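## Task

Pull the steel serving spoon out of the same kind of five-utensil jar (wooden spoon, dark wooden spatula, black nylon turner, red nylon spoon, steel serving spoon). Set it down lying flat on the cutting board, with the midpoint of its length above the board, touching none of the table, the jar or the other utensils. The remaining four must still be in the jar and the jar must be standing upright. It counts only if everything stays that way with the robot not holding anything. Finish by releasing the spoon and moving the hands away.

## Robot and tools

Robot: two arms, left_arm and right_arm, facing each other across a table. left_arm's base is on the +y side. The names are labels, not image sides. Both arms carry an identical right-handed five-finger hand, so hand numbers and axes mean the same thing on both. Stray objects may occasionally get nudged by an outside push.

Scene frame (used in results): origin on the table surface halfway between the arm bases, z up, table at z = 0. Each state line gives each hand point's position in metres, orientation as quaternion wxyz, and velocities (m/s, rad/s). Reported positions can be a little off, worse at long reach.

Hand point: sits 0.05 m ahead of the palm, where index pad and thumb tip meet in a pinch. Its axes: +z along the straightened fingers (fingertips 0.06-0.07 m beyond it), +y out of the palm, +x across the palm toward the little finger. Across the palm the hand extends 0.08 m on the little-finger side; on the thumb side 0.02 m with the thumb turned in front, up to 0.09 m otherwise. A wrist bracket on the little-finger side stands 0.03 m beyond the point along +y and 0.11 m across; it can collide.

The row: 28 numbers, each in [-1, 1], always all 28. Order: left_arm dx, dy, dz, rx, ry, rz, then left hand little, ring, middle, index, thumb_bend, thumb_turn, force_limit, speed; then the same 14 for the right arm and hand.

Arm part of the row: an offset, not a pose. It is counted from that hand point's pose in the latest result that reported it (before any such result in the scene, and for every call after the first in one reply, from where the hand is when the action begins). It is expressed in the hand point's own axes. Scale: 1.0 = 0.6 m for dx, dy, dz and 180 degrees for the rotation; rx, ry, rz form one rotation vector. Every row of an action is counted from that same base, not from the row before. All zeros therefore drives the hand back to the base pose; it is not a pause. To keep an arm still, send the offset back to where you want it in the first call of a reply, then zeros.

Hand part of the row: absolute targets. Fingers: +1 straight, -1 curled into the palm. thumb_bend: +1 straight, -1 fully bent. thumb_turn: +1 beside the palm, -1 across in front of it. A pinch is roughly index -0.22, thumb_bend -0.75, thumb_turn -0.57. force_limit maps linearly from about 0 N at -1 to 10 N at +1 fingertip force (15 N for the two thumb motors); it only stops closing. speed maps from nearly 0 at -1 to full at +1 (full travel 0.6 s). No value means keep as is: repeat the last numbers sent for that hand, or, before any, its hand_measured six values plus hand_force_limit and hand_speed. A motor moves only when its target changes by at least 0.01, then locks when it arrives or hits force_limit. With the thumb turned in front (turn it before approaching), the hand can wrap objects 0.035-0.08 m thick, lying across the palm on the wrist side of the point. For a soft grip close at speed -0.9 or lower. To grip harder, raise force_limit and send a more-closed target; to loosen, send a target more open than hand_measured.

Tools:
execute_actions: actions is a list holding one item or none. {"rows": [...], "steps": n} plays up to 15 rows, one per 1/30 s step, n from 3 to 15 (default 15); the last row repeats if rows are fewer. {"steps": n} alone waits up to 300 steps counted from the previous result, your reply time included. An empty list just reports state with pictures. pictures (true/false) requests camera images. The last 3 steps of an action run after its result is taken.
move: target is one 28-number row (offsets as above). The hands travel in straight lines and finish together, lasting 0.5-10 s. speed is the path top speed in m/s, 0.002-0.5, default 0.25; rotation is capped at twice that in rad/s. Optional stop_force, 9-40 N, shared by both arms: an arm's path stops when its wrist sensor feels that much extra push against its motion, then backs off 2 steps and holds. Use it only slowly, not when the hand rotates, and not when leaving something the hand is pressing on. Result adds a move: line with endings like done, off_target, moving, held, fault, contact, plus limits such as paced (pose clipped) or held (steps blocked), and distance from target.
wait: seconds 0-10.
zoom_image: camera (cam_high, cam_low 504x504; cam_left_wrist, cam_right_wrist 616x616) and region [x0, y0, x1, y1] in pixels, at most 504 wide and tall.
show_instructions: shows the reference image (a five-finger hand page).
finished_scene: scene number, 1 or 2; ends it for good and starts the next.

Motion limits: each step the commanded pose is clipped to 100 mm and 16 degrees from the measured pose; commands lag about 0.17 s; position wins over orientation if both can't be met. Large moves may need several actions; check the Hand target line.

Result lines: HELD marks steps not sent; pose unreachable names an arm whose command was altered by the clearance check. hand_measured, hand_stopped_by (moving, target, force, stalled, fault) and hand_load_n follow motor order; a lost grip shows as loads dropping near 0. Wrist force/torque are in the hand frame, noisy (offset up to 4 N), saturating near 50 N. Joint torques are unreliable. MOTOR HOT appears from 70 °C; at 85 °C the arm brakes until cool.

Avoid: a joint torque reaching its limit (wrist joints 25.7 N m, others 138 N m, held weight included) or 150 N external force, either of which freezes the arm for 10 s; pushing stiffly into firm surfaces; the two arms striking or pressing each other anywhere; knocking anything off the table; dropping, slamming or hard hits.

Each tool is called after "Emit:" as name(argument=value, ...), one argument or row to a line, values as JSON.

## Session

Emit:
execute_actions(
  actions=[],
)

Scene clock: 0.00 s of 5600.00 s.
left_arm: end_effector_position=(+0.2911, +0.4773, +0.4819) hand_measured=(+1.000, +1.000, +1.000, +1.000, +1.000, +1.000) hand_load_n=(+0.0, +0.0, +0.0, +0.0, +0.0, +0.0) hand_stopped_by=(target, target, target, target, target, target) hand_force_limit=0.00 hand_speed=-0.80 end_effector_quat_wxyz=(-0.006, +0.398, +0.917, +0.002) end_effector_velocity=(+0.000, -0.000, -0.000) end_effector_angular_velocity=(-0.001, -0.000, -0.002) | right_arm: end_effector_position=(+0.1633, -0.2559, +0.4691) hand_measured=(+1.000, +1.000, +1.000, +1.000, +1.000, +1.000) hand_load_n=(+0.0, +0.0, +0.0, +0.0, +0.0, +0.0) hand_stopped_by=(target, target, target, target, target, target) hand_force_limit=0.00 hand_speed=-0.80 end_effector_quat_wxyz=(+0.004, -0.315, +0.949, +0.001) end_effector_velocity=(-0.000, -0.000, +0.000) end_effector_angular_velocity=(-0.001, -0.000, +0.003)
Joint positions: left_arm=[ 0.558 -1.754  1.359  1.977  1.575 -1.858] | right_arm=[-1.178 -1.721  1.364  1.921  1.57  -1.856]
Joint velocities: left_arm=[ 0.    -0.     0.    -0.001  0.     0.002] | right_arm=[ 0.001  0.    -0.     0.     0.001 -0.002]
Joint torques (N m, as the arm reports them, + toward a larger angle): no reading
Motor temperatures (°C, as the motors report them): left_arm=[31 30 30 39 35 42] | right_arm=[33 30 30 40 36 38]
Wrist force (N, on the end effector, along its own x y z axes, offset not removed): no reading
Wrist torque (N m, same axes, about the end effector's origin, offset not removed): no reading
Hand target (left_arm): +0.291, +0.477, +0.482; -0.006, +0.398, +0.917, +0.002
Hand target (right_arm): +0.163, -0.256, +0.469; +0.004, -0.315, +0.949, +0.001

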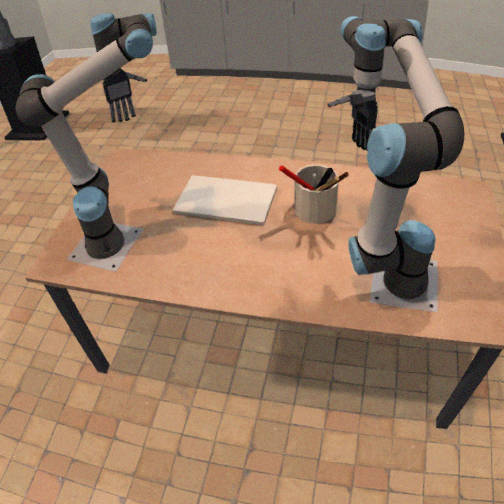

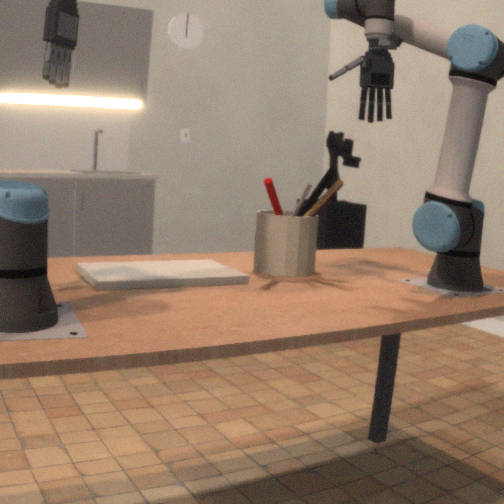

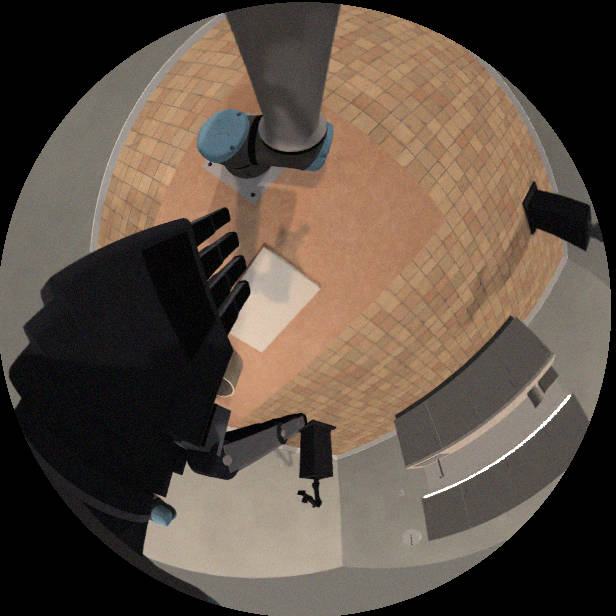

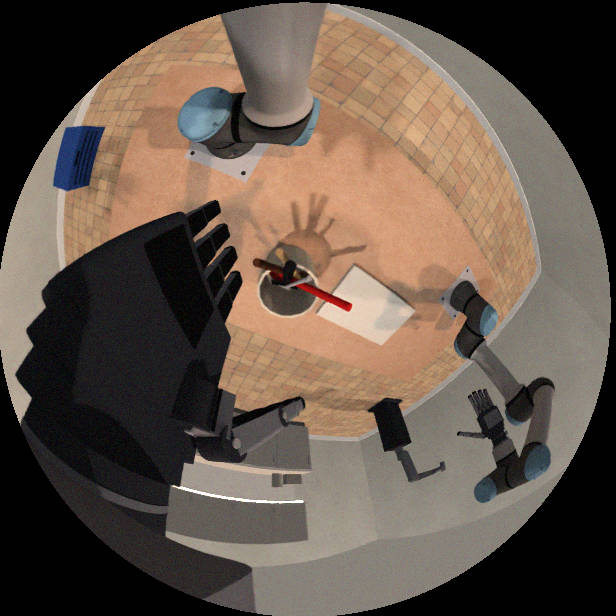

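Emit:
zoom_image(
  camera="cam_high",
  region=[260,140,380,240],
)

Emit:
zoom_image(
  camera="cam_low",
  region=[220,150,370,290],
)

Emit:
zoom_image(
  camera="cam_right_wrist",
  region=[230,220,390,350],
)

Region (260, 140, 380, 240) of cam_high's 504x504 image, scaled by 4.200, with more detail than that image has.

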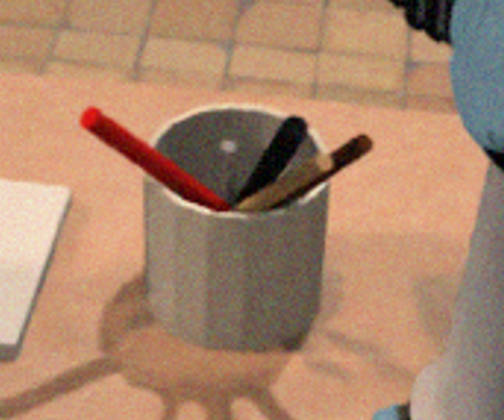

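Region (220, 150, 370, 290) of cam_low's 504x504 image, scaled by 3.360, with more detail than that image has; it fills the top 470 rows of this view, and the rest is white.

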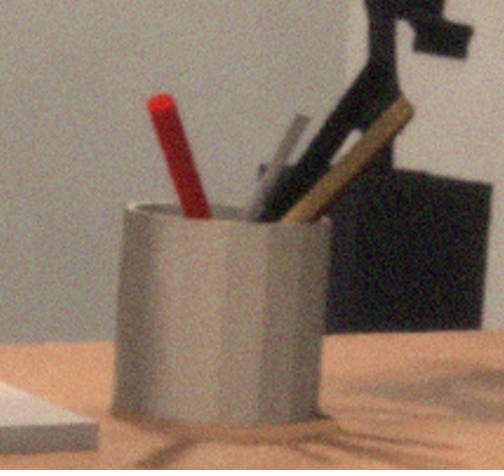

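Region (230, 220, 390, 350) of cam_right_wrist's 616x616 image, scaled by 3.150, with more detail than that image has; it fills the top 410 rows of this view, and the rest is white.

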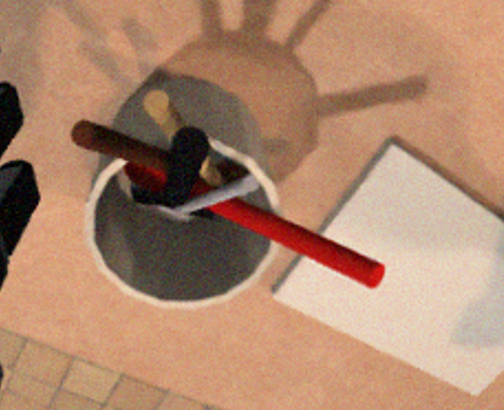

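Emit:
move(
  target=[-0.467,-0.915,0.22,-0.553,0.24,0.553,-1,-1,-1,0.8,-0.75,-0.57,1,0, 0,0,0,0,0,0,1,1,1,1,1,1,0,-0.8],
  speed=0.2,
)

Scene clock: 7.53 s of 5600.00 s.
left_arm: end_effector_position=(+0.0803, -0.1012, +0.3473) hand_measured=(-1.000, -1.000, -1.000, +0.800, -0.750, -0.570) hand_load_n=(+0.0, +0.0, +0.0, +0.0, +0.0, +0.0) hand_stopped_by=(target, target, target, target, target, target) hand_force_limit=1.00 hand_speed=0.00 end_effector_quat_wxyz=(+0.003, -0.712, +0.002, -0.703) end_effector_velocity=(-0.001, -0.002, +0.000) end_effector_angular_velocity=(+0.003, -0.002, -0.007) | right_arm: end_effector_position=(+0.1633, -0.2559, +0.4691) hand_measured=(+1.000, +1.000, +1.000, +1.000, +1.000, +1.000) hand_load_n=(+0.0, +0.0, +0.0, +0.0, +0.0, +0.0) hand_stopped_by=(target, target, target, target, target, target) hand_force_limit=0.00 hand_speed=-0.80 end_effector_quat_wxyz=(+0.004, -0.315, +0.949, +0.001) end_effector_velocity=(+0.000, +0.000, -0.000) end_effector_angular_velocity=(+0.000, +0.000, +0.000)
Joint positions: left_arm=[-0.432 -0.839  1.365  2.591  0.526 -1.542] | right_arm=[-1.178 -1.721  1.364  1.921  1.57  -1.856]
Joint velocities: left_arm=[ 0.     0.001 -0.003  0.004 -0.007  0.001] | right_arm=[-0.  0.  0. -0. -0. -0.]
Joint torques (N m, as the arm reports them, + toward a larger angle): left_arm=[  6.47 -39.46 -26.28   3.14  -2.22   2.28] | right_arm=[  0.59 -10.12 -18.72   2.97   0.1    0.12]
Motor temperatures (°C, as the motors report them): left_arm=[31 30 30 39 35 42] | right_arm=[33 30 30 40 36 38]
Wrist force (N, on the end effector, along its own x y z axes, offset not removed): left_arm=[0.0 -1.0 1.2] | right_arm=[1.8 2.2 1.2]
Wrist torque (N m, same axes, about the end effector's origin, offset not removed): left_arm=[-0.24 -0.28 0.03] | right_arm=[0.52 -0.59 0.13]
Hand target (left_arm): +0.080, -0.102, +0.347; -0.003, +0.711, -0.003, +0.703
Hand target (right_arm): +0.163, -0.256, +0.469; +0.004, -0.315, +0.949, +0.001
Off the commanded pose (left_arm): 0.000 m, 0 deg.
Off the commanded pose (right_arm): 0.000 m, 0 deg.
Kept back: nothing.
move: done

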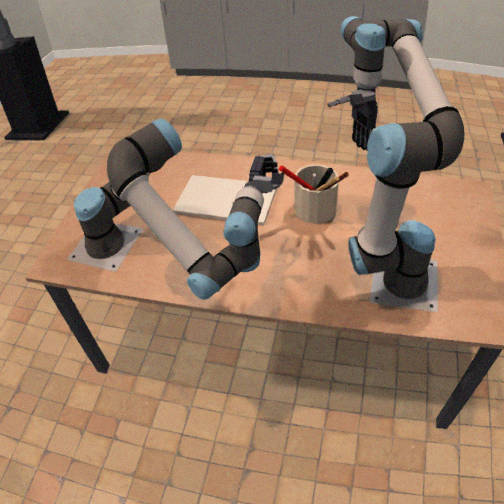

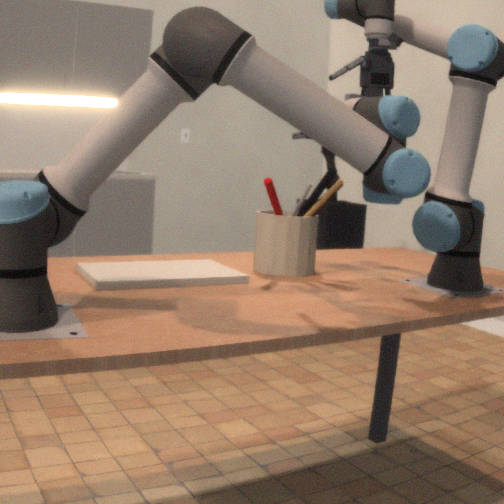

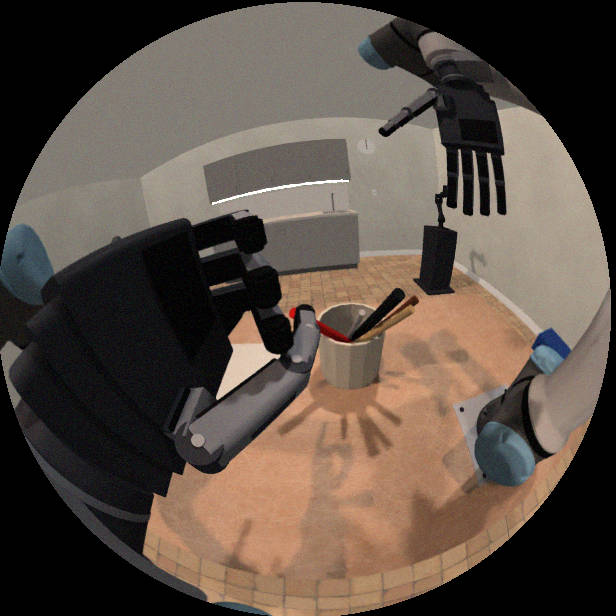

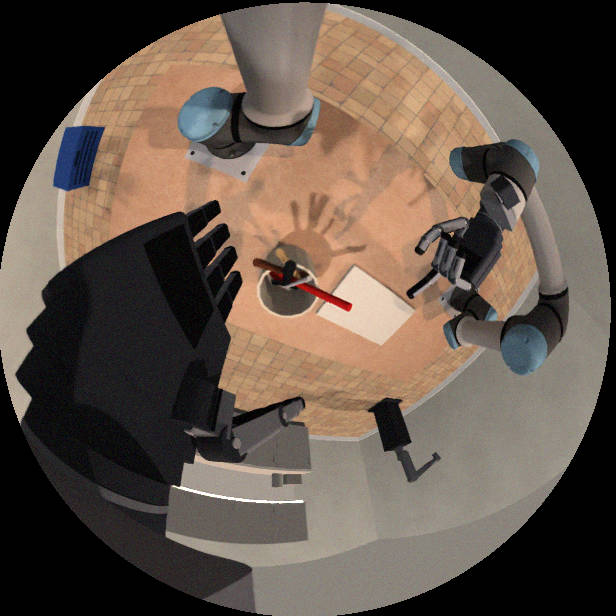

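Emit:
move(
  target=[-0.17,0.12,0.17,0,0,0,-1,-1,-1,0.8,-0.75,-0.57,1,0, 0,0,0,0,0,0,1,1,1,1,1,1,0,-0.8],
  speed=0.08,
  stop_force=10,
)

Emit:
zoom_image(
  camera="cam_left_wrist",
  region=[200,200,480,440],
)

Scene clock: 10.30 s of 5600.00 s.
left_arm: end_effector_position=(+0.1809, -0.1722, +0.2439) hand_measured=(-1.000, -1.000, -1.000, +0.800, -0.750, -0.570) hand_load_n=(+0.0, +0.0, +0.0, +0.0, +0.0, +0.0) hand_stopped_by=(target, target, target, target, target, target) hand_force_limit=1.00 hand_speed=0.00 end_effector_quat_wxyz=(+0.003, -0.711, +0.002, -0.703) end_effector_velocity=(+0.003, -0.001, -0.001) end_effector_angular_velocity=(-0.000, +0.000, +0.002) | right_arm: end_effector_position=(+0.1633, -0.2559, +0.4691) hand_measured=(+1.000, +1.000, +1.000, +1.000, +1.000, +1.000) hand_load_n=(+0.0, +0.0, +0.0, +0.0, +0.0, +0.0) hand_stopped_by=(target, target, target, target, target, target) hand_force_limit=0.00 hand_speed=-0.80 end_effector_quat_wxyz=(+0.004, -0.315, +0.949, +0.001) end_effector_velocity=(-0.000, -0.000, +0.000) end_effector_angular_velocity=(-0.000, -0.000, +0.001)
Joint positions: left_arm=[-0.243 -0.602  1.211  2.496  0.338 -1.53 ] | right_arm=[-1.178 -1.721  1.364  1.921  1.57  -1.856]
Joint velocities: left_arm=[ 0.006  0.005 -0.007 -0.    -0.004  0.002] | right_arm=[ 0. -0.  0.  0.  0. -0.]
Joint torques (N m, as the arm reports them, + toward a larger angle): left_arm=[  8.05 -44.01 -25.21  -2.02  -2.13   2.21] | right_arm=[  0.46  -9.46 -18.31   3.05  -0.08   0.09]
Motor temperatures (°C, as the motors report them): left_arm=[31 30 30 39 35 42] | right_arm=[33 30 30 40 36 38]
Wrist force (N, on the end effector, along its own x y z axes, offset not removed): left_arm=[0.4 -0.2 1.1] | right_arm=[1.7 2.7 2.0]
Wrist torque (N m, same axes, about the end effector's origin, offset not removed): left_arm=[-0.03 -0.29 0.07] | right_arm=[0.50 -0.50 0.12]
Hand target (left_arm): +0.181, -0.172, +0.244; -0.003, +0.711, -0.002, +0.703
Hand target (right_arm): +0.163, -0.256, +0.469; +0.004, -0.315, +0.949, +0.001
Off the commanded pose (left_arm): 0.001 m, 0 deg.
Off the commanded pose (right_arm): 0.000 m, 0 deg.
Kept back: nothing.
move: done

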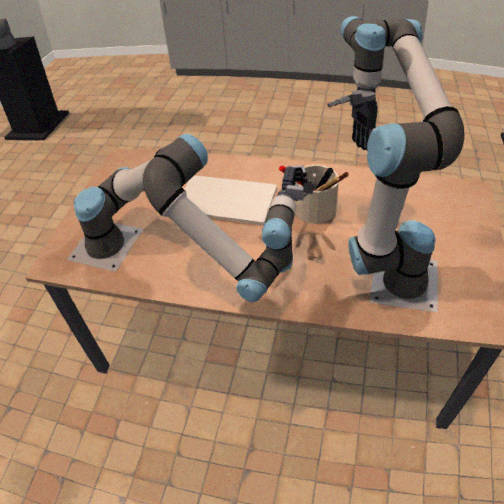

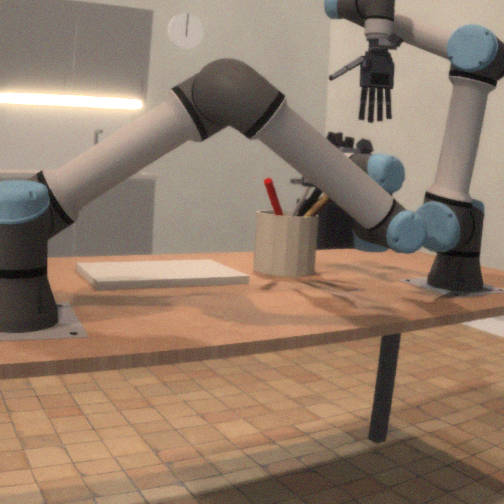

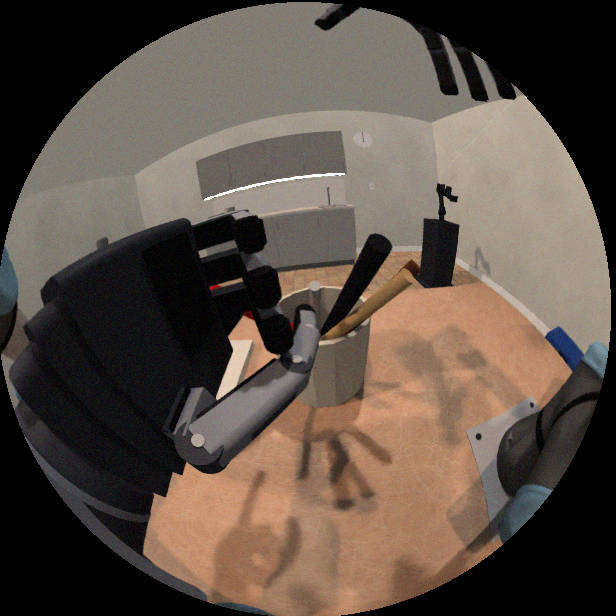

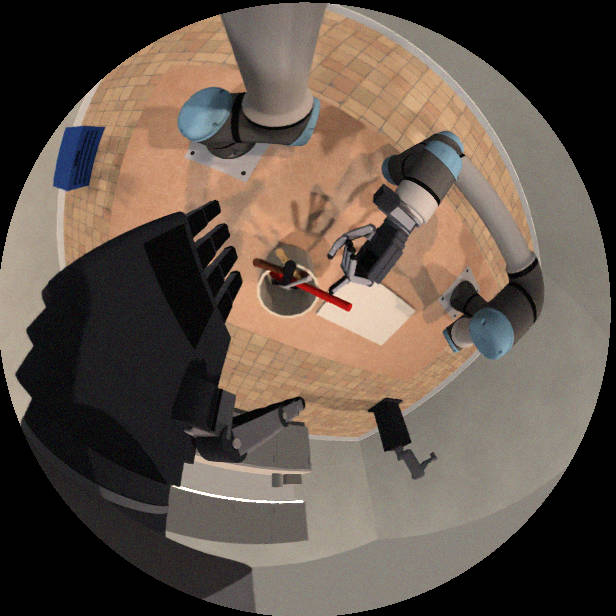

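Region (200, 200, 480, 440) of cam_left_wrist's 616x616 image, scaled by 1.800, with more detail than that image has; it fills the top 432 rows of this view, and the rest is white.

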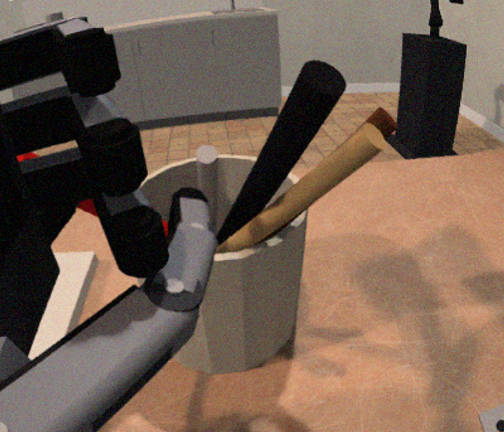

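Emit:
move(
  target=[-0.02,0.01,0.08,0,0,0,-1,-1,-1,0.8,-0.75,-0.57,1,0, 0,0,0,0,0,0,1,1,1,1,1,1,0,-0.8],
  speed=0.03,
  stop_force=10,
)

Emit:
zoom_image(
  camera="cam_right_wrist",
  region=[220,200,420,360],
)

Scene clock: 12.57 s of 5600.00 s.
left_arm: end_effector_position=(+0.2285, -0.1780, +0.2315) hand_measured=(-1.000, -1.000, -1.000, +0.800, -0.750, -0.570) hand_load_n=(+0.0, +0.0, +0.0, +0.0, +0.0, +0.0) hand_stopped_by=(target, target, target, target, target, target) hand_force_limit=1.00 hand_speed=0.00 end_effector_quat_wxyz=(+0.003, -0.711, +0.002, -0.703) end_effector_velocity=(+0.003, -0.000, -0.001) end_effector_angular_velocity=(-0.000, +0.000, +0.001) | right_arm: end_effector_position=(+0.1633, -0.2559, +0.4691) hand_measured=(+1.000, +1.000, +1.000, +1.000, +1.000, +1.000) hand_load_n=(+0.0, +0.0, +0.0, +0.0, +0.0, +0.0) hand_stopped_by=(target, target, target, target, target, target) hand_force_limit=0.00 hand_speed=-0.80 end_effector_quat_wxyz=(+0.004, -0.315, +0.949, +0.001) end_effector_velocity=(-0.000, +0.000, +0.000) end_effector_angular_velocity=(+0.001, -0.000, +0.001)
Joint positions: left_arm=[-0.173 -0.58   1.205  2.472  0.268 -1.521] | right_arm=[-1.178 -1.721  1.364  1.921  1.57  -1.856]
Joint velocities: left_arm=[ 0.004  0.001 -0.001 -0.002 -0.003  0.001] | right_arm=[ 0.001 -0.    -0.     0.    -0.001 -0.001]
Joint torques (N m, as the arm reports them, + toward a larger angle): left_arm=[  6.73 -45.55 -26.12  -2.18  -2.36   2.54] | right_arm=[ -0.29 -10.32 -17.65   2.75   0.09   0.06]
Motor temperatures (°C, as the motors report them): left_arm=[31 30 30 39 35 42] | right_arm=[33 30 30 40 36 38]
Wrist force (N, on the end effector, along its own x y z axes, offset not removed): left_arm=[0.1 -1.3 1.2] | right_arm=[1.6 2.6 2.5]
Wrist torque (N m, same axes, about the end effector's origin, offset not removed): left_arm=[-0.31 -0.26 0.05] | right_arm=[0.36 -0.54 0.00]
Hand target (left_arm): +0.229, -0.178, +0.231; -0.003, +0.711, -0.002, +0.703
Hand target (right_arm): +0.163, -0.256, +0.469; +0.004, -0.315, +0.949, +0.001
Off the commanded pose (left_arm): 0.000 m, 0 deg.
Off the commanded pose (right_arm): 0.000 m, 0 deg.
Kept back: nothing.
move: done

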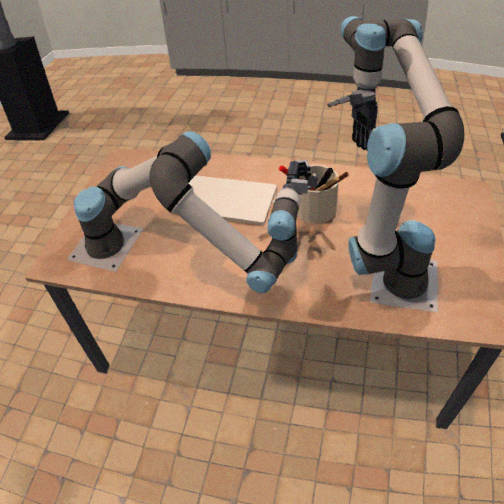

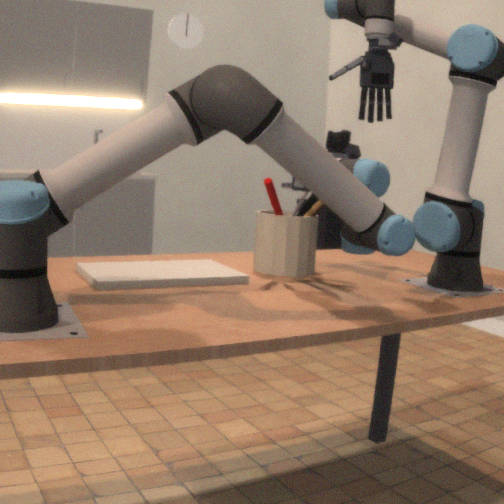

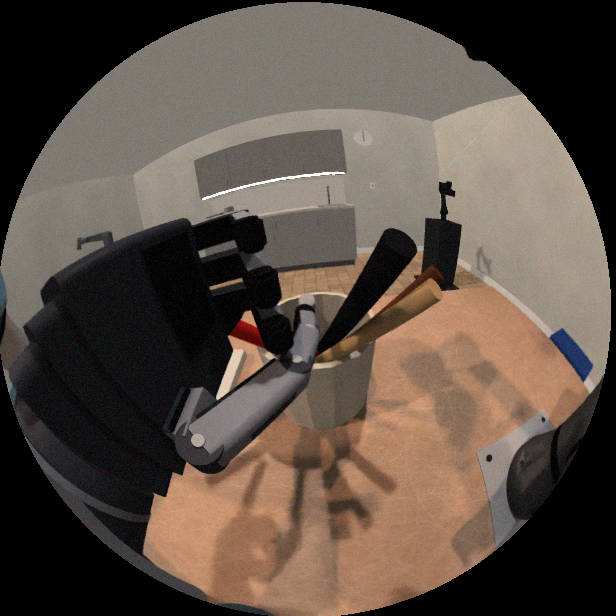

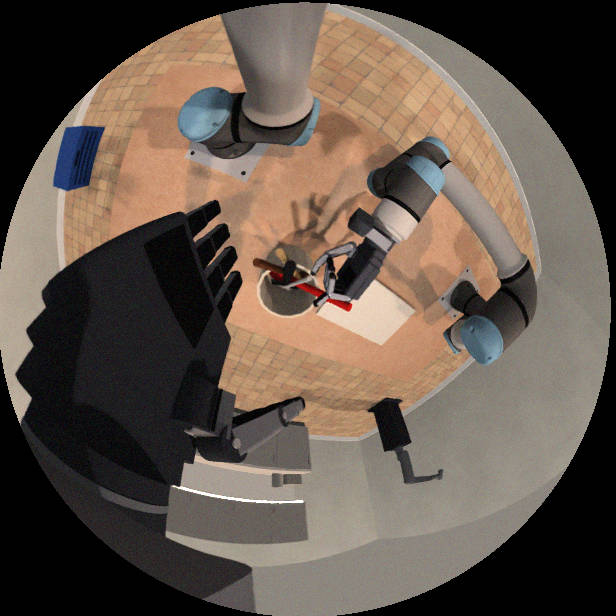

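Region (220, 200, 420, 360) of cam_right_wrist's 616x616 image, scaled by 2.520, with more detail than that image has; it fills the top 403 rows of this view, and the rest is white.

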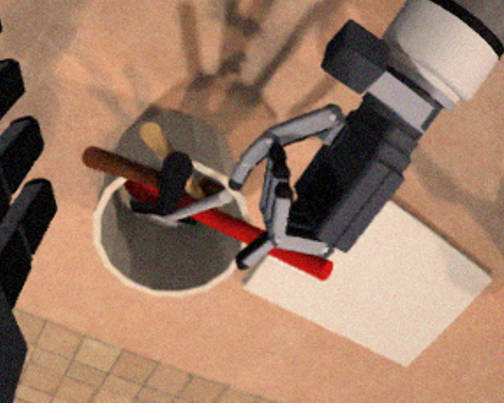

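Emit:
move(
  target=[-0.012,0.014,0.015,0,0,0,-1,-1,-1,0.8,-0.75,-0.57,1,0, 0,0,0,0,0,0,1,1,1,1,1,1,0,-0.8],
  speed=0.015,
  stop_force=10,
)

Emit:
zoom_image(
  camera="cam_right_wrist",
  region=[260,230,380,330],
)

Scene clock: 14.03 s of 5600.00 s.
left_arm: end_effector_position=(+0.2372, -0.1861, +0.2243) hand_measured=(-1.000, -1.000, -1.000, +0.800, -0.750, -0.570) hand_load_n=(+0.0, +0.0, +0.0, +0.0, +0.0, +0.0) hand_stopped_by=(target, target, target, target, target, target) hand_force_limit=1.00 hand_speed=0.00 end_effector_quat_wxyz=(+0.003, -0.711, +0.002, -0.703) end_effector_velocity=(+0.001, -0.002, -0.002) end_effector_angular_velocity=(-0.000, +0.000, +0.000) | right_arm: end_effector_position=(+0.1633, -0.2559, +0.4691) hand_measured=(+1.000, +1.000, +1.000, +1.000, +1.000, +1.000) hand_load_n=(+0.0, +0.0, +0.0, +0.0, +0.0, +0.0) hand_stopped_by=(target, target, target, target, target, target) hand_force_limit=0.00 hand_speed=-0.80 end_effector_quat_wxyz=(+0.004, -0.315, +0.949, +0.001) end_effector_velocity=(+0.000, +0.000, -0.000) end_effector_angular_velocity=(-0.000, +0.001, -0.001)
Joint positions: left_arm=[-0.157 -0.553  1.17   2.477  0.252 -1.518] | right_arm=[-1.178 -1.721  1.364  1.921  1.57  -1.856]
Joint velocities: left_arm=[ 0.003  0.006 -0.007  0.    -0.002  0.001] | right_arm=[-0.     0.001 -0.    -0.    -0.     0.001]
Joint torques (N m, as the arm reports them, + toward a larger angle): left_arm=[  6.38 -45.67 -23.56   2.65  -2.05   2.14] | right_arm=[  0.18  -8.92 -18.49   2.63   0.06   0.02]
Motor temperatures (°C, as the motors report them): left_arm=[31 30 30 39 35 42] | right_arm=[33 30 30 40 36 38]
Wrist force (N, on the end effector, along its own x y z axes, offset not removed): left_arm=[-0.2 -1.4 1.8] | right_arm=[1.6 2.5 2.7]
Wrist torque (N m, same axes, about the end effector's origin, offset not removed): left_arm=[-0.29 -0.22 0.06] | right_arm=[0.34 -0.42 0.09]
Hand target (left_arm): +0.237, -0.186, +0.224; -0.003, +0.711, -0.002, +0.703
Hand target (right_arm): +0.163, -0.256, +0.469; +0.004, -0.315, +0.949, +0.001
Off the commanded pose (left_arm): 0.000 m, 0 deg.
Off the commanded pose (right_arm): 0.000 m, 0 deg.
Kept back: nothing.
move: done

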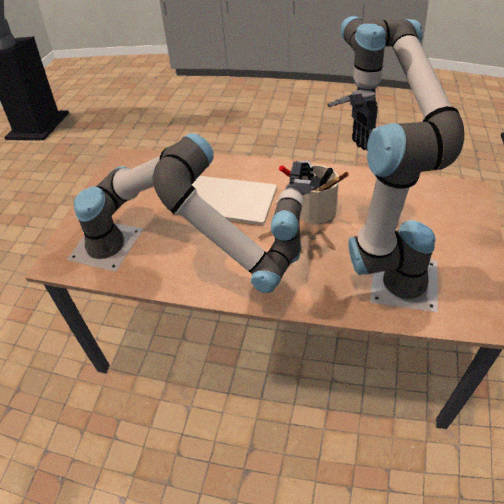

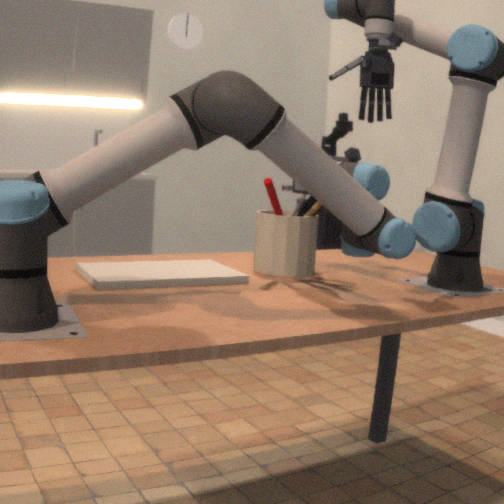

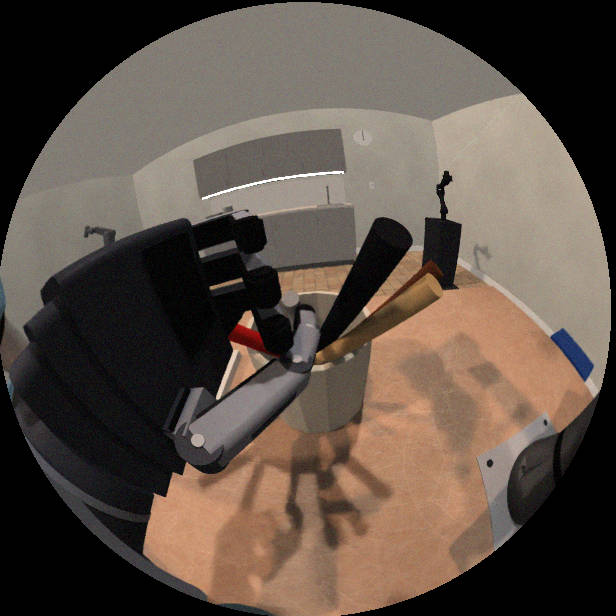

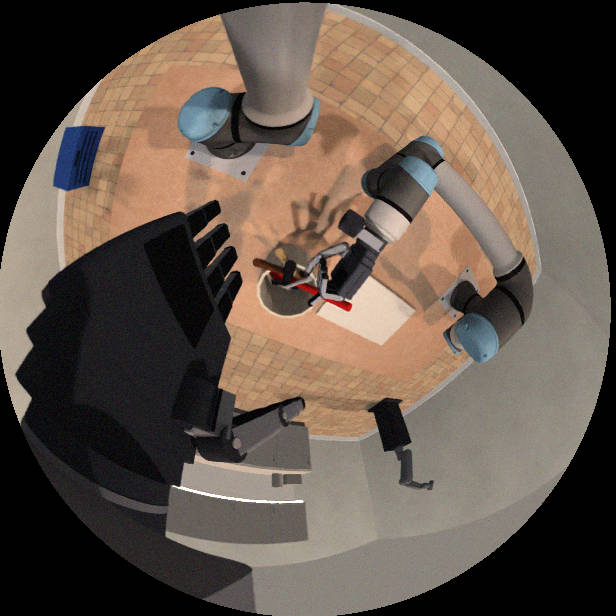

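Region (260, 230, 380, 330) of cam_right_wrist's 616x616 image, scaled by 4.200, with more detail than that image has.

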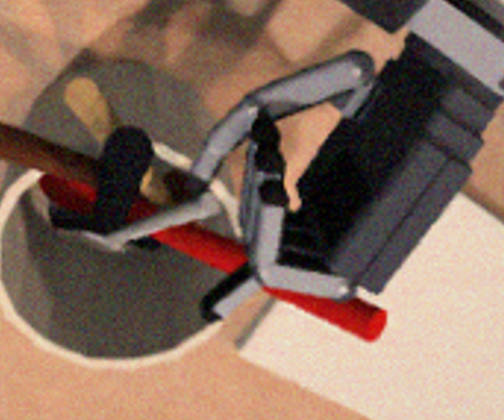

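Tip at (290,298), matches the earlier successful picture. Close.

Emit:
execute_actions(
  actions=[
    {"rows":[[0,0,0,0,0,0,-1,-1,-1,-0.6,-0.75,-0.57,1,-0.5, 0,0,0,0,0,0,1,1,1,1,1,1,0,-0.8]],"steps":15},
  ],
)

Emit:
wait(
  seconds=1.6,
)

Scene clock: 14.53 s of 5600.00 s.
left_arm: end_effector_position=(+0.2372, -0.1861, +0.2242) hand_measured=(-1.000, -1.000, -1.000, +0.552, -0.750, -0.570) hand_load_n=(+0.0, +0.0, +0.0, +0.0, +0.0, +0.0) hand_stopped_by=(target, target, target, moving, target, target) hand_force_limit=1.00 hand_speed=-0.50 end_effector_quat_wxyz=(+0.003, -0.711, +0.002, -0.703) end_effector_velocity=(-0.001, +0.000, +0.001) end_effector_angular_velocity=(-0.002, +0.000, +0.000) | right_arm: end_effector_position=(+0.1633, -0.2559, +0.4691) hand_measured=(+1.000, +1.000, +1.000, +1.000, +1.000, +1.000) hand_load_n=(+0.0, +0.0, +0.0, +0.0, +0.0, +0.0) hand_stopped_by=(target, target, target, target, target, target) hand_force_limit=0.00 hand_speed=-0.80 end_effector_quat_wxyz=(+0.004, -0.315, +0.949, +0.001) end_effector_velocity=(-0.000, +0.000, +0.000) end_effector_angular_velocity=(+0.001, +0.000, -0.001)
Joint positions: left_arm=[-0.157 -0.553  1.17   2.477  0.252 -1.518] | right_arm=[-1.178 -1.721  1.364  1.921  1.57  -1.856]
Joint velocities: left_arm=[-0.001 -0.003  0.001  0.     0.002 -0.001] | right_arm=[ 0.    -0.     0.     0.    -0.001  0.001]
Joint torques (N m, as the arm reports them, + toward a larger angle): left_arm=[ -7.75 -68.64 -12.1    1.48   2.54   0.15] | right_arm=[ -0.5   -9.53 -19.55   2.96  -0.08   0.36]
Motor temperatures (°C, as the motors report them): left_arm=[31 30 30 39 35 42] | right_arm=[33 30 30 40 36 38]
Wrist force (N, on the end effector, along its own x y z axes, offset not removed): left_arm=[-0.2 -0.8 0.1] | right_arm=[0.3 1.7 1.3]
Wrist torque (N m, same axes, about the end effector's origin, offset not removed): left_arm=[-0.08 -0.18 0.03] | right_arm=[0.29 -0.26 0.04]
Steps of this call (steps 1 to 3: nothing new was sent; steps 4 to 15: the first 12 steps of this action). Readings (end_effector_position | what the end effector reports):
4: left_arm (+0.2373, -0.1862, +0.2242) | right_arm (+0.1633, -0.2559, +0.4691) | left_arm hand_measured=(-1.000, -1.000, -1.000, +0.800, -0.750, -0.570) hand_load_n=(+0.0, +0.0, +0.0, +0.0, +0.0, +0.0) hand_stopped_by=(target, target, target, moving, target, target) hand_force_limit=1.00 hand_speed=-0.50 | right_arm hand_measured=(+1.000, +1.000, +1.000, +1.000, +1.000, +1.000) hand_load_n=(+0.0, +0.0, +0.0, +0.0, +0.0, +0.0) hand_stopped_by=(target, target, target, target, target, target) hand_force_limit=0.00 hand_speed=-0.80
5: left_arm (+0.2373, -0.1862, +0.2242) | right_arm (+0.1633, -0.2559, +0.4691) | left_arm hand_measured=(-1.000, -1.000, -1.000, +0.800, -0.750, -0.570) hand_load_n=(+0.0, +0.0, +0.0, +0.0, +0.0, +0.0) hand_stopped_by=(target, target, target, moving, target, target) hand_force_limit=1.00 hand_speed=-0.50 | right_arm hand_measured=(+1.000, +1.000, +1.000, +1.000, +1.000, +1.000) hand_load_n=(+0.0, +0.0, +0.0, +0.0, +0.0, +0.0) hand_stopped_by=(target, target, target, target, target, target) hand_force_limit=0.00 hand_speed=-0.80
7: left_arm (+0.2373, -0.1862, +0.2242) | right_arm (+0.1633, -0.2559, +0.4691) | left_arm hand_measured=(-1.000, -1.000, -1.000, +0.774, -0.750, -0.570) hand_load_n=(+0.0, +0.0, +0.0, +0.0, +0.0, +0.0) hand_stopped_by=(target, target, target, moving, target, target) hand_force_limit=1.00 hand_speed=-0.50 | right_arm hand_measured=(+1.000, +1.000, +1.000, +1.000, +1.000, +1.000) hand_load_n=(+0.0, +0.0, +0.0, +0.0, +0.0, +0.0) hand_stopped_by=(target, target, target, target, target, target) hand_force_limit=0.00 hand_speed=-0.80
11: left_arm (+0.2373, -0.1862, +0.2241) | right_arm (+0.1633, -0.2559, +0.4691) | left_arm hand_measured=(-1.000, -1.000, -1.000, +0.664, -0.750, -0.570) hand_load_n=(+0.0, +0.0, +0.0, +0.0, +0.0, +0.0) hand_stopped_by=(target, target, target, moving, target, target) hand_force_limit=1.00 hand_speed=-0.50 | right_arm hand_measured=(+1.000, +1.000, +1.000, +1.000, +1.000, +1.000) hand_load_n=(+0.0, +0.0, +0.0, +0.0, +0.0, +0.0) hand_stopped_by=(target, target, target, target, target, target) hand_force_limit=0.00 hand_speed=-0.80
15: the state above

Scene clock: 16.23 s of 5600.00 s.
left_arm: end_effector_position=(+0.2372, -0.1861, +0.2243) hand_measured=(-1.000, -1.000, -1.000, -0.026, -0.746, -0.570) hand_load_n=(+0.0, +0.0, +0.0, +7.5, +7.5, +2.0) hand_stopped_by=(target, target, target, force, target, target) hand_force_limit=1.00 hand_speed=-0.50 end_effector_quat_wxyz=(+0.003, -0.711, +0.002, -0.703) end_effector_velocity=(-0.001, -0.001, -0.000) end_effector_angular_velocity=(-0.003, +0.000, -0.002) | right_arm: end_effector_position=(+0.1633, -0.2559, +0.4691) hand_measured=(+1.000, +1.000, +1.000, +1.000, +1.000, +1.000) hand_load_n=(+0.0, +0.0, +0.0, +0.0, +0.0, +0.0) hand_stopped_by=(target, target, target, target, target, target) hand_force_limit=0.00 hand_speed=-0.80 end_effector_quat_wxyz=(+0.004, -0.315, +0.949, +0.001) end_effector_velocity=(+0.000, +0.000, +0.000) end_effector_angular_velocity=(+0.000, +0.000, -0.000)
Joint positions: left_arm=[-0.157 -0.553  1.17   2.477  0.252 -1.518] | right_arm=[-1.178 -1.721  1.364  1.921  1.57  -1.856]
Joint velocities: left_arm=[-0.001  0.001 -0.001 -0.001 -0.001 -0.002] | right_arm=[-0.  0. -0. -0. -0.  0.]
Joint torques (N m, as the arm reports them, + toward a larger angle): left_arm=[ -7.72 -53.43 -10.92  -2.47  -0.7   -0.72] | right_arm=[  0.5  -10.71 -19.18   2.83   0.03   0.19]
Motor temperatures (°C, as the motors report them): left_arm=[31 30 30 39 35 42] | right_arm=[33 30 30 40 36 38]
Wrist force (N, on the end effector, along its own x y z axes, offset not removed): left_arm=[5.1 -0.2 3.2] | right_arm=[1.4 2.6 2.8]
Wrist torque (N m, same axes, about the end effector's origin, offset not removed): left_arm=[-0.18 -0.12 0.23] | right_arm=[0.45 -0.49 0.15]
Hand target (left_arm): +0.237, -0.186, +0.224; -0.003, +0.711, -0.002, +0.703
Hand target (right_arm): +0.163, -0.256, +0.469; +0.004, -0.315, +0.949, +0.001
Off the commanded pose (left_arm): 0.000 m, 0 deg.
Off the commanded pose (right_arm): 0.000 m, 0 deg.
Kept back: nothing.
Steps of this call (steps 1 to 3: the last 3 steps of your previous action; steps 4 to 51: nothing new was sent). Readings (end_effector_position | what the end effector reports):
1: left_arm (+0.2372, -0.1861, +0.2242) | right_arm (+0.1633, -0.2559, +0.4691) | left_arm hand_measured=(-1.000, -1.000, -1.000, +0.524, -0.750, -0.570) hand_load_n=(+0.0, +0.0, +0.0, +0.0, +0.0, +0.0) hand_stopped_by=(target, target, target, moving, target, target) hand_force_limit=1.00 hand_speed=-0.50 | right_arm hand_measured=(+1.000, +1.000, +1.000, +1.000, +1.000, +1.000) hand_load_n=(+0.0, +0.0, +0.0, +0.0, +0.0, +0.0) hand_stopped_by=(target, target, target, target, target, target) hand_force_limit=0.00 hand_speed=-0.80
2: left_arm (+0.2372, -0.1861, +0.2243) | right_arm (+0.1633, -0.2559, +0.4691) | left_arm hand_measured=(-1.000, -1.000, -1.000, +0.498, -0.750, -0.570) hand_load_n=(+0.0, +0.0, +0.0, +0.0, +0.0, +0.0) hand_stopped_by=(target, target, target, moving, target, target) hand_force_limit=1.00 hand_speed=-0.50 | right_arm hand_measured=(+1.000, +1.000, +1.000, +1.000, +1.000, +1.000) hand_load_n=(+0.0, +0.0, +0.0, +0.0, +0.0, +0.0) hand_stopped_by=(target, target, target, target, target, target) hand_force_limit=0.00 hand_speed=-0.80
4: left_arm (+0.2372, -0.1861, +0.2243) | right_arm (+0.1633, -0.2559, +0.4691) | left_arm hand_measured=(-1.000, -1.000, -1.000, +0.442, -0.750, -0.570) hand_load_n=(+0.0, +0.0, +0.0, +0.0, +0.0, +0.0) hand_stopped_by=(target, target, target, moving, target, target) hand_force_limit=1.00 hand_speed=-0.50 | right_arm hand_measured=(+1.000, +1.000, +1.000, +1.000, +1.000, +1.000) hand_load_n=(+0.0, +0.0, +0.0, +0.0, +0.0, +0.0) hand_stopped_by=(target, target, target, target, target, target) hand_force_limit=0.00 hand_speed=-0.80
8: left_arm (+0.2372, -0.1861, +0.2243) | right_arm (+0.1633, -0.2559, +0.4691) | left_arm hand_measured=(-1.000, -1.000, -1.000, +0.330, -0.750, -0.570) hand_load_n=(+0.0, +0.0, +0.0, +0.0, +0.0, +0.0) hand_stopped_by=(target, target, target, moving, target, target) hand_force_limit=1.00 hand_speed=-0.50 | right_arm hand_measured=(+1.000, +1.000, +1.000, +1.000, +1.000, +1.000) hand_load_n=(+0.0, +0.0, +0.0, +0.0, +0.0, +0.0) hand_stopped_by=(target, target, target, target, target, target) hand_force_limit=0.00 hand_speed=-0.80
51: the state above

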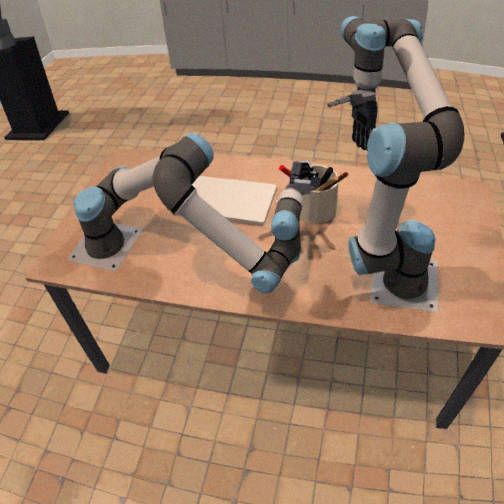

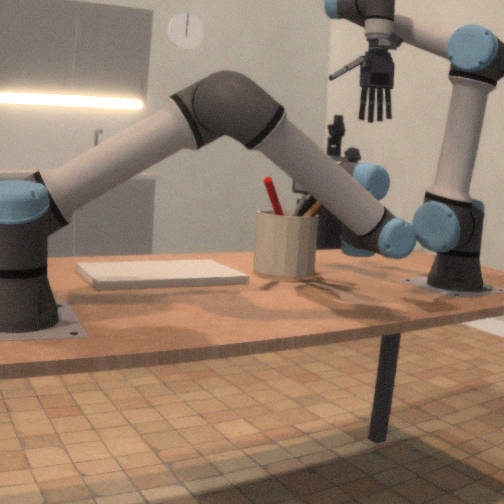

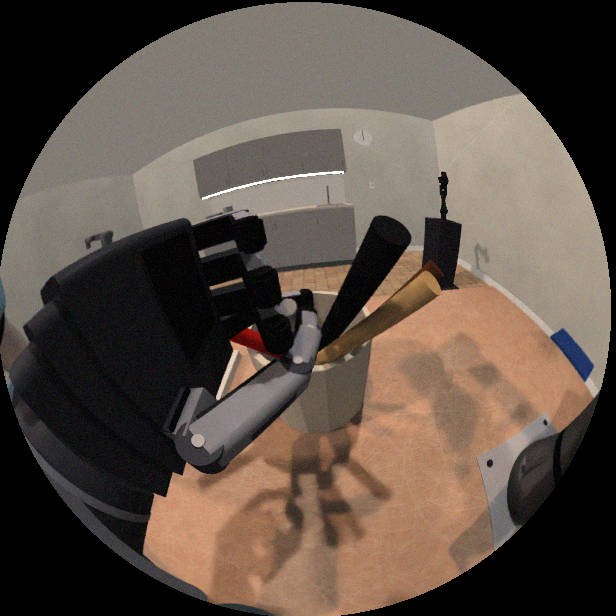

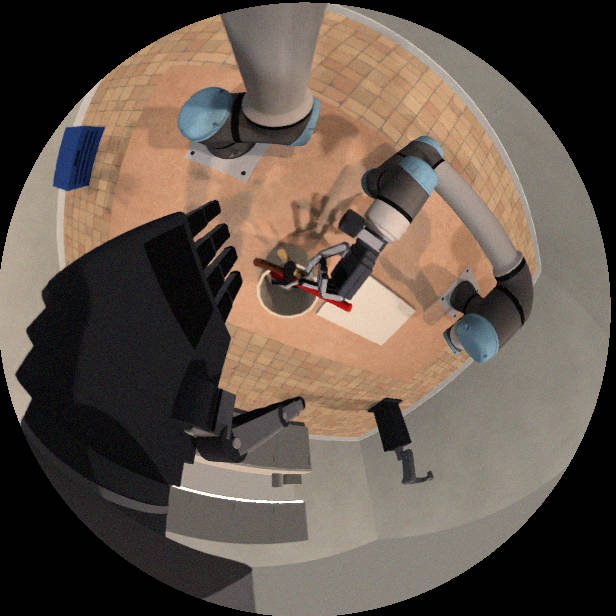

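Emit:
move(
  target=[0.1,0,-0.01,0,0,0,-1,-1,-1,-0.7,-0.75,-0.57,1,-0.5, 0,0,0,0,0,0,1,1,1,1,1,1,0,-0.8],
  speed=0.02,
)

Emit:
zoom_image(
  camera="cam_right_wrist",
  region=[240,210,390,340],
)

Scene clock: 21.53 s of 5600.00 s.
left_arm: end_effector_position=(+0.2319, -0.1865, +0.2840) hand_measured=(-1.000, -1.000, -1.000, -0.046, -0.750, -0.570) hand_load_n=(+0.0, +0.0, +0.0, +0.0, +0.0, +0.0) hand_stopped_by=(target, target, target, force, target, target) hand_force_limit=1.00 hand_speed=-0.50 end_effector_quat_wxyz=(+0.003, -0.711, +0.002, -0.703) end_effector_velocity=(-0.001, +0.000, +0.003) end_effector_angular_velocity=(+0.000, +0.000, +0.000) | right_arm: end_effector_position=(+0.1633, -0.2559, +0.4691) hand_measured=(+1.000, +1.000, +1.000, +1.000, +1.000, +1.000) hand_load_n=(+0.0, +0.0, +0.0, +0.0, +0.0, +0.0) hand_stopped_by=(target, target, target, target, target, target) hand_force_limit=0.00 hand_speed=-0.80 end_effector_quat_wxyz=(+0.004, -0.315, +0.949, +0.001) end_effector_velocity=(+0.000, -0.000, +0.000) end_effector_angular_velocity=(+0.000, -0.000, -0.001)
Joint positions: left_arm=[-0.165 -0.634  1.157  2.573  0.259 -1.519] | right_arm=[-1.178 -1.721  1.364  1.921  1.57  -1.856]
Joint velocities: left_arm=[-0.001 -0.004 -0.001  0.005  0.001  0.   ] | right_arm=[-0.001  0.    -0.    -0.    -0.    -0.   ]
Joint torques (N m, as the arm reports them, + toward a larger angle): left_arm=[ -7.12 -66.88 -27.17   2.76   2.36  -2.29] | right_arm=[  0.92 -10.23 -17.94   2.96   0.06   0.09]
Motor temperatures (°C, as the motors report them): left_arm=[31 30 30 39 35 42] | right_arm=[33 30 30 40 36 38]
Wrist force (N, on the end effector, along its own x y z axes, offset not removed): left_arm=[-0.2 0.6 0.5] | right_arm=[-1.1 1.6 2.2]
Wrist torque (N m, same axes, about the end effector's origin, offset not removed): left_arm=[0.13 -0.21 0.11] | right_arm=[0.25 -0.08 -0.06]
Hand target (left_arm): +0.232, -0.186, +0.284; -0.003, +0.711, -0.002, +0.703
Hand target (right_arm): +0.163, -0.256, +0.469; +0.004, -0.315, +0.949, +0.001
Off the commanded pose (left_arm): 0.000 m, 0 deg.
Off the commanded pose (right_arm): 0.000 m, 0 deg.
Kept back: nothing.
move: done

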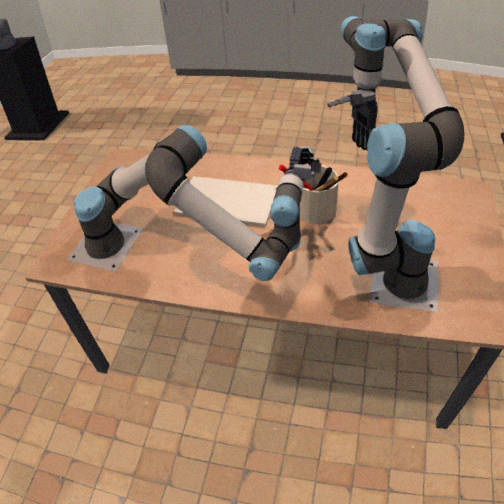

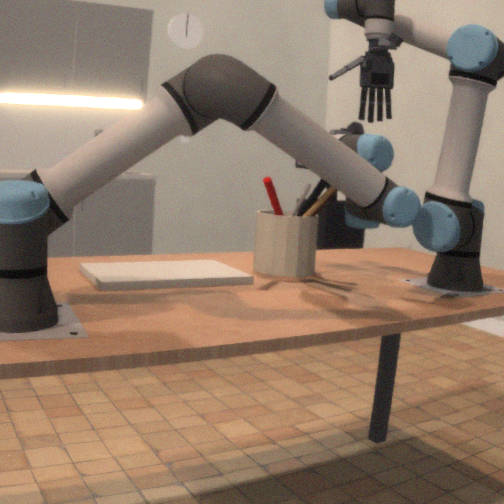

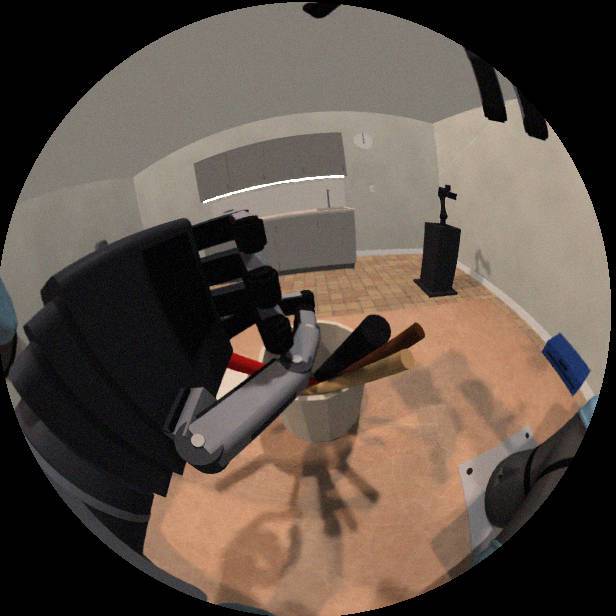

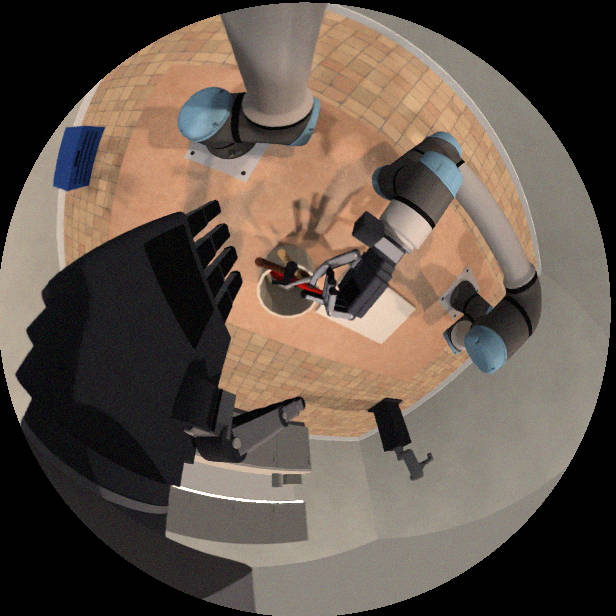

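Region (240, 210, 390, 340) of cam_right_wrist's 616x616 image, scaled by 3.360, with more detail than that image has; it fills the top 437 rows of this view, and the rest is white.

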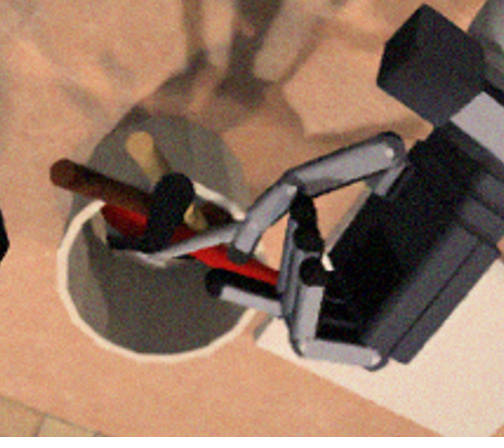

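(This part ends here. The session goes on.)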